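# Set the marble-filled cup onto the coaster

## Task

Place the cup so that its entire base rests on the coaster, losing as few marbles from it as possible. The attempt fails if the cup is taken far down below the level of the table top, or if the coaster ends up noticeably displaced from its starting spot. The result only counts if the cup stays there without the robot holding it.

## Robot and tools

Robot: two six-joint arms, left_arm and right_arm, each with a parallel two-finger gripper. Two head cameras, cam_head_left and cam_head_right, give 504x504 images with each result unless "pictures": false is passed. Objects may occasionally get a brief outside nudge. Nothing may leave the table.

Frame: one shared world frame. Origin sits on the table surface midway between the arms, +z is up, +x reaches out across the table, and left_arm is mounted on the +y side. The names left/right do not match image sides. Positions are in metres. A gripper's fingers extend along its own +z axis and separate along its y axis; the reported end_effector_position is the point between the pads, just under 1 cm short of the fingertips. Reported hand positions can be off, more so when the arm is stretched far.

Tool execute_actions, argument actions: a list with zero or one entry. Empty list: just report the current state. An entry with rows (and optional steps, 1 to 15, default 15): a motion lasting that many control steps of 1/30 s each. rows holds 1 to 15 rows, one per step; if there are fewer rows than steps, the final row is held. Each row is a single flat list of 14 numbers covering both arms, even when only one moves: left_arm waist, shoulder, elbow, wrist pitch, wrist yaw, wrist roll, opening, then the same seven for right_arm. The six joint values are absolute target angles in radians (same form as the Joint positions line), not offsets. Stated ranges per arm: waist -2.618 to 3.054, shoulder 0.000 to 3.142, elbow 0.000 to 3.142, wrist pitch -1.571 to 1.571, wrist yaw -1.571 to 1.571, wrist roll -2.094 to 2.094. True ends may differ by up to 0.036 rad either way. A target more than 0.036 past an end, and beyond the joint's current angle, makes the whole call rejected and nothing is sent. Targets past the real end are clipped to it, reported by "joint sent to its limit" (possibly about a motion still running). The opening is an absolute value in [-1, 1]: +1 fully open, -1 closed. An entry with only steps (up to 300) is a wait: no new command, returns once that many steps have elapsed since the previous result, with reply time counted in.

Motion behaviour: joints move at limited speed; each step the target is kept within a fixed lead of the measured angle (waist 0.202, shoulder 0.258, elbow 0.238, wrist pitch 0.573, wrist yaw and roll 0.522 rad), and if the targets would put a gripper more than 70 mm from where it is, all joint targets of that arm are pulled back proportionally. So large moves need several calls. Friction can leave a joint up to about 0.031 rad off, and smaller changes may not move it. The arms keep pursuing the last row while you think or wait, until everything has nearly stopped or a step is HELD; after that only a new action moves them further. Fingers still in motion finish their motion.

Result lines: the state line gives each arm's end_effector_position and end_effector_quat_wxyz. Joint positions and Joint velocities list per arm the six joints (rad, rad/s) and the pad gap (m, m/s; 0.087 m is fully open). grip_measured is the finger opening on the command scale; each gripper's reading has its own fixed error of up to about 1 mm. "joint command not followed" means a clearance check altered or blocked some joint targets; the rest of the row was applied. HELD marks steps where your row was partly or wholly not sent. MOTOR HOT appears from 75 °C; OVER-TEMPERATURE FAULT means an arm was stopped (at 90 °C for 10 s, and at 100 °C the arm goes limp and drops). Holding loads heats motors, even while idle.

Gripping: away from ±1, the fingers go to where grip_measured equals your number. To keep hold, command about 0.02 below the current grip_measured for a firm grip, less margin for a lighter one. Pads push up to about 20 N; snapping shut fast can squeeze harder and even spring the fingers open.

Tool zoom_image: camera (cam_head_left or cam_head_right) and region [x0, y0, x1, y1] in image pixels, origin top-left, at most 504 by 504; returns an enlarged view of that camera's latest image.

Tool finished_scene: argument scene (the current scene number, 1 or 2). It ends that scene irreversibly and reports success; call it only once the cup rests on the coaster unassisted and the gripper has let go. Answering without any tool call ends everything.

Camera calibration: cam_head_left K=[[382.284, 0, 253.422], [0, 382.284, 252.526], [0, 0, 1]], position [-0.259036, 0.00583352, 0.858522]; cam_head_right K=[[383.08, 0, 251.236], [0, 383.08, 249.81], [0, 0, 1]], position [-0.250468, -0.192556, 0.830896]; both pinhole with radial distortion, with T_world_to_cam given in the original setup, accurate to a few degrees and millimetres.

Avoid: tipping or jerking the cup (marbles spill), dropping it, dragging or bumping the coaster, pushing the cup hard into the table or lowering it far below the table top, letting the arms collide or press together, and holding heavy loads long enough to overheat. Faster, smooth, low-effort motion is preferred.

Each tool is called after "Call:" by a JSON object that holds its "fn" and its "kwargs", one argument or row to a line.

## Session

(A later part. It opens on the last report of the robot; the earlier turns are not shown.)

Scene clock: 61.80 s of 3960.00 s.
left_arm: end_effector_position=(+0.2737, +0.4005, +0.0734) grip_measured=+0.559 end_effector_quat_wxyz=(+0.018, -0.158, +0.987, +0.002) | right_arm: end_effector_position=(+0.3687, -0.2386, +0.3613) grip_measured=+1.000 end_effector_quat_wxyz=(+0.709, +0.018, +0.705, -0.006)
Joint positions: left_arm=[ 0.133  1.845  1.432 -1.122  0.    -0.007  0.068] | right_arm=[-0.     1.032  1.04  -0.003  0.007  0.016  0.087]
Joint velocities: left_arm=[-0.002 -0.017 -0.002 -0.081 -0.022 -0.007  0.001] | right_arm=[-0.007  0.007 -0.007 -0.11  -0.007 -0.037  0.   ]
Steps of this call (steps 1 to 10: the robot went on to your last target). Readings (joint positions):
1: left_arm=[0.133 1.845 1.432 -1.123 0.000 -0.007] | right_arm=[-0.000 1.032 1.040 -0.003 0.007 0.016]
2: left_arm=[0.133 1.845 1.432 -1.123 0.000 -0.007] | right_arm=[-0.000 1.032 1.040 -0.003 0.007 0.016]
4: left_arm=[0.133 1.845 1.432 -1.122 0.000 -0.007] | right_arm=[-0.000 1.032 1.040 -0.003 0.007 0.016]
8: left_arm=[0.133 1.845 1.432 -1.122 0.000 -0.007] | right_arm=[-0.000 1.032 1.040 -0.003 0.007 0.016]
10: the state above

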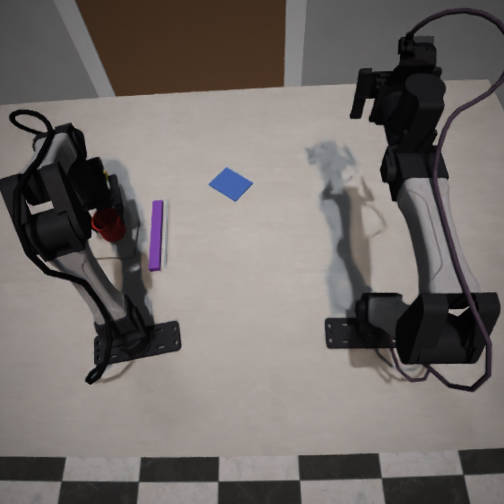

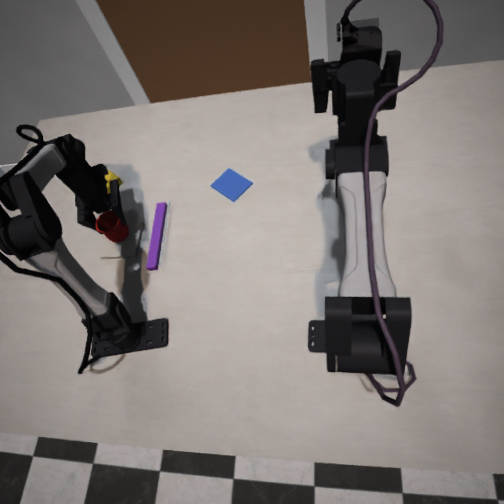

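Call:
{"fn": "execute_actions", "kwargs": {
  "actions": [
    {"rows":[[0.135,1.845,1.4,-1.11,0,0,0.535,0,1.032,1.04,0,0,0.016,1],[0.135,1.845,1.392,-1.1,0,0,0.535,0,1.032,1.04,0,0,0.016,1],[0.135,1.845,1.384,-1.09,0,0,0.535,0,1.032,1.04,0,0,0.016,1],[0.135,1.845,1.376,-1.082,0,0,0.535,0,1.032,1.04,0,0,0.016,1],[0.135,1.845,1.368,-1.075,0,0,0.535,0,1.032,1.04,0,0,0.016,1],[0.135,1.845,1.36,-1.068,0,0,0.535,0,1.032,1.04,0,0,0.016,1],[0.135,1.845,1.354,-1.06,0,0,0.535,0,1.032,1.04,0,0,0.016,1],[0.135,1.845,1.348,-1.06,0,0,0.535,0,1.032,1.04,0,0,0.016,1],[0.135,1.845,1.343,-1.06,0,0,0.535,0,1.032,1.04,0,0,0.016,1],[0.135,1.845,1.338,-1.058,0,0,0.535,0,1.032,1.04,0,0,0.016,1],[0.135,1.845,1.334,-1.058,0,0,0.535,0,1.032,1.04,0,0,0.016,1],[0.135,1.845,1.33,-1.058,0,0,0.535,0,1.032,1.04,0,0,0.016,1]]}
  ],
  "pictures": false
}}

Call:
{"fn": "execute_actions", "kwargs": {
  "actions": [
    {"steps":10}
  ]
}}

Call:
{"fn": "zoom_image", "kwargs": {
  "camera": "cam_head_left",
  "region": [60, 170, 180, 280]
}}

Scene clock: 66.70 s of 3960.00 s.
left_arm: end_effector_position=(+0.2646, +0.3976, +0.0573) grip_measured=+0.559 end_effector_quat_wxyz=(+0.006, -0.158, +0.987, +0.001) | right_arm: end_effector_position=(+0.3687, -0.2386, +0.3613) grip_measured=+1.000 end_effector_quat_wxyz=(+0.709, +0.018, +0.705, -0.006)
Joint positions: left_arm=[ 0.133  1.844  1.362 -1.077  0.    -0.007  0.068] | right_arm=[-0.     1.032  1.04  -0.003  0.007  0.016  0.087]
Joint velocities: left_arm=[-0.012 -0.007 -0.007 -0.051 -0.066  0.022  0.   ] | right_arm=[ 0.022 -0.007  0.002  0.007  0.037 -0.007  0.   ]
Steps of this call (steps 1 to 15: the robot went on to your last target; steps 16 to 90: nothing new was sent; then 1.40 s passed at rest; steps 91 to 105: all 15 steps of this action). Readings (joint positions):
91: left_arm=[0.133 1.845 1.432 -1.122 0.000 -0.007] | right_arm=[-0.000 1.032 1.040 -0.003 0.007 0.016]
92: left_arm=[0.133 1.845 1.429 -1.118 0.000 -0.007] | right_arm=[-0.000 1.032 1.040 -0.003 0.007 0.016]
94: left_arm=[0.133 1.845 1.416 -1.107 0.000 -0.007] | right_arm=[-0.000 1.032 1.040 -0.003 0.007 0.016]
98: left_arm=[0.133 1.845 1.382 -1.087 0.000 -0.007] | right_arm=[-0.000 1.032 1.040 -0.003 0.007 0.016]
105: the state above

Scene clock: 67.03 s of 3960.00 s.
left_arm: end_effector_position=(+0.2646, +0.3976, +0.0573) grip_measured=+0.559 end_effector_quat_wxyz=(+0.006, -0.158, +0.987, +0.001) | right_arm: end_effector_position=(+0.3687, -0.2386, +0.3613) grip_measured=+1.000 end_effector_quat_wxyz=(+0.709, +0.018, +0.705, -0.006)
Joint positions: left_arm=[ 0.133  1.844  1.362 -1.077  0.    -0.007  0.068] | right_arm=[-0.     1.032  1.04  -0.003  0.007  0.016  0.087]
Joint velocities: left_arm=[-0.012 -0.007  0.002 -0.125 -0.007  0.037 -0.001] | right_arm=[-0.017  0.012 -0.007 -0.037  0.051  0.037  0.   ]
Steps of this call (steps 1 to 10: the robot went on to your last target). Readings (joint positions):
1: left_arm=[0.133 1.844 1.362 -1.077 0.000 -0.007] | right_arm=[-0.000 1.032 1.040 -0.003 0.007 0.016]
2: left_arm=[0.133 1.844 1.362 -1.077 0.000 -0.007] | right_arm=[-0.000 1.032 1.040 -0.003 0.007 0.016]
4: left_arm=[0.133 1.844 1.362 -1.077 0.000 -0.007] | right_arm=[-0.000 1.032 1.040 -0.003 0.007 0.016]
8: left_arm=[0.133 1.844 1.362 -1.077 0.000 -0.007] | right_arm=[-0.000 1.032 1.040 -0.003 0.007 0.016]
10: the state above

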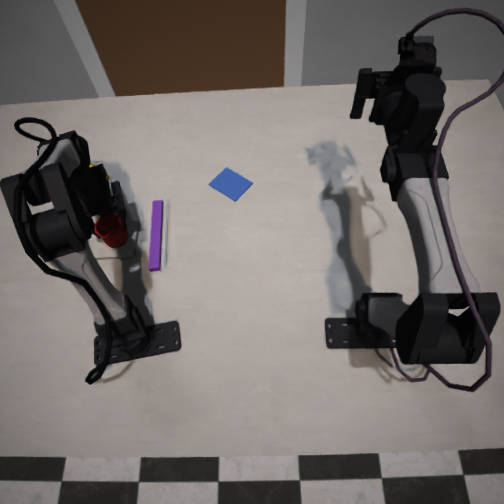

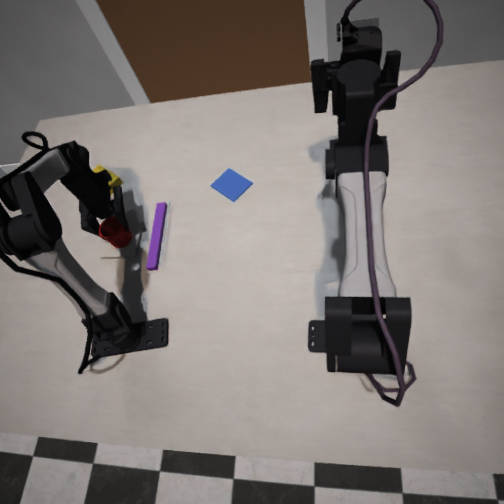

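Region (60, 170, 180, 280) of cam_head_left's 504x504 image, scaled by 4.200, with more detail than that image has; it fills the top 462 rows of this view, and the rest is white.

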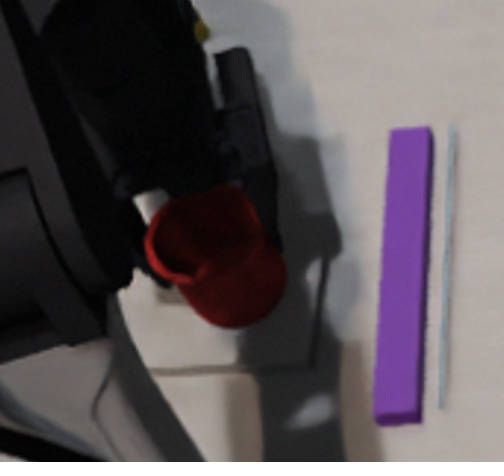

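Contact made, centred. Release and lift.

Call:
{"fn": "execute_actions", "kwargs": {
  "actions": [
    {"rows":[[0.135,1.845,1.36,-1.077,0,0,0.65,0,1.032,1.04,0,0,0.016,1],[0.135,1.845,1.36,-1.077,0,0,0.8,0,1.032,1.04,0,0,0.016,1],[0.135,1.845,1.36,-1.077,0,0,1,0,1.032,1.04,0,0,0.016,1]],"steps":12}
  ],
  "pictures": false
}}

Call:
{"fn": "execute_actions", "kwargs": {
  "actions": [
    {"rows":[[0.135,1.84,1.38,-1.12,0,0,1,0,1.032,1.04,0,0,0.016,1],[0.135,1.835,1.4,-1.15,0,0,1,0,1.032,1.04,0,0,0.016,1],[0.135,1.83,1.42,-1.18,0,0,1,0,1.032,1.04,0,0,0.016,1],[0.135,1.825,1.44,-1.21,0,0,1,0,1.032,1.04,0,0,0.016,1],[0.135,1.82,1.46,-1.24,0,0,1,0,1.032,1.04,0,0,0.016,1],[0.135,1.815,1.48,-1.27,0,0,1,0,1.032,1.04,0,0,0.016,1],[0.135,1.81,1.5,-1.29,0,0,1,0,1.032,1.04,0,0,0.016,1],[0.135,1.81,1.52,-1.31,0,0,1,0,1.032,1.04,0,0,0.016,1],[0.135,1.81,1.54,-1.33,0,0,1,0,1.032,1.04,0,0,0.016,1],[0.135,1.81,1.56,-1.34,0,0,1,0,1.032,1.04,0,0,0.016,1],[0.135,1.81,1.58,-1.35,0,0,1,0,1.032,1.04,0,0,0.016,1]]}
  ]
}}

Call:
{"fn": "zoom_image", "kwargs": {
  "camera": "cam_head_right",
  "region": [60, 170, 180, 280]
}}

Scene clock: 71.70 s of 3960.00 s.
left_arm: end_effector_position=(+0.2646, +0.3976, +0.0573) grip_measured=+1.000 end_effector_quat_wxyz=(+0.006, -0.158, +0.987, +0.001) | right_arm: end_effector_position=(+0.3687, -0.2386, +0.3613) grip_measured=+1.000 end_effector_quat_wxyz=(+0.709, +0.018, +0.705, -0.006)
Joint positions: left_arm=[ 0.133  1.844  1.362 -1.077  0.    -0.007  0.087] | right_arm=[-0.     1.032  1.04  -0.003  0.007  0.016  0.087]
Joint velocities: left_arm=[-0.007  0.007 -0.002  0.007 -0.022  0.037  0.   ] | right_arm=[-0.007  0.002 -0.017  0.022  0.007 -0.022  0.   ]
Steps of this call (steps 1 to 15: the robot went on to your last target; steps 16 to 90: nothing new was sent; then 1.27 s passed at rest; steps 91 to 102: all 12 steps of this action). Readings (joint positions):
91: left_arm=[0.133 1.844 1.362 -1.077 0.000 -0.007] | right_arm=[-0.000 1.032 1.040 -0.003 0.007 0.016]
92: left_arm=[0.133 1.844 1.362 -1.077 0.000 -0.007] | right_arm=[-0.000 1.032 1.040 -0.003 0.007 0.016]
94: left_arm=[0.133 1.844 1.362 -1.077 0.000 -0.007] | right_arm=[-0.000 1.032 1.040 -0.003 0.007 0.016]
98: left_arm=[0.133 1.844 1.362 -1.077 0.000 -0.007] | right_arm=[-0.000 1.032 1.040 -0.003 0.007 0.016]
102: the state above

Scene clock: 72.20 s of 3960.00 s.
left_arm: end_effector_position=(+0.2678, +0.3986, +0.1198) grip_measured=+1.000 end_effector_quat_wxyz=(+0.016, -0.158, +0.987, +0.002) | right_arm: end_effector_position=(+0.3687, -0.2386, +0.3613) grip_measured=+1.000 end_effector_quat_wxyz=(+0.709, +0.018, +0.705, -0.006)
Joint positions: left_arm=[ 0.133  1.808  1.569 -1.299  0.    -0.007  0.087] | right_arm=[-0.     1.032  1.04  -0.003  0.007  0.016  0.087]
Joint velocities: left_arm=[-0.012 -0.002  0.012 -0.212 -0.095 -0.007  0.   ] | right_arm=[-0.012  0.007  0.002 -0.081  0.007  0.007  0.   ]
Steps of this call (steps 1 to 15: all 15 steps of this action). Readings (joint positions):
1: left_arm=[0.133 1.844 1.362 -1.079 0.000 -0.007] | right_arm=[-0.000 1.032 1.040 -0.003 0.007 0.016]
2: left_arm=[0.133 1.844 1.366 -1.089 0.000 -0.007] | right_arm=[-0.000 1.032 1.040 -0.003 0.007 0.016]
4: left_arm=[0.133 1.844 1.389 -1.124 0.000 -0.007] | right_arm=[-0.000 1.032 1.040 -0.003 0.007 0.016]
8: left_arm=[0.133 1.832 1.469 -1.207 0.000 -0.007] | right_arm=[-0.000 1.032 1.040 -0.003 0.007 0.016]
15: the state above

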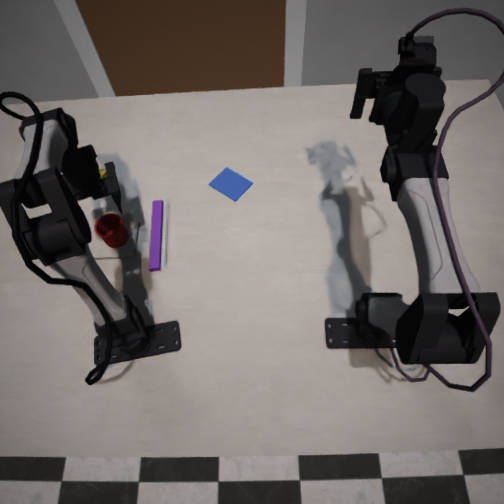

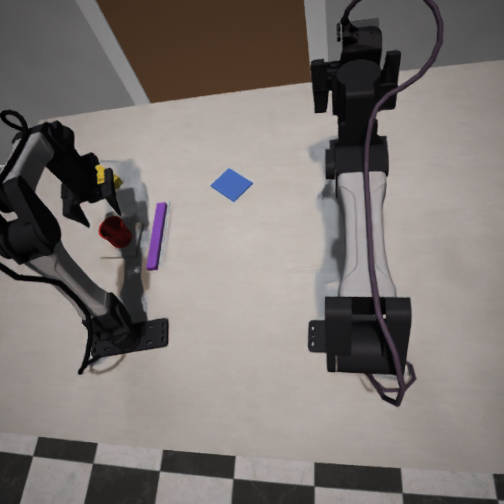

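Region (60, 170, 180, 280) of cam_head_right's 504x504 image, scaled by 4.200, with more detail than that image has; it fills the top 462 rows of this view, and the rest is white.

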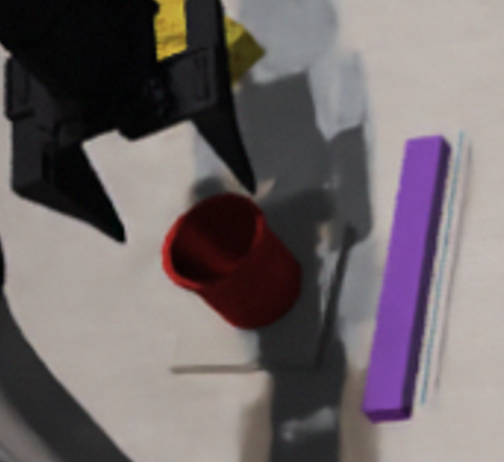

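Call:
{"fn": "finished_scene", "kwargs": {
  "scene": 1
}}

The scene is finished: the task was done.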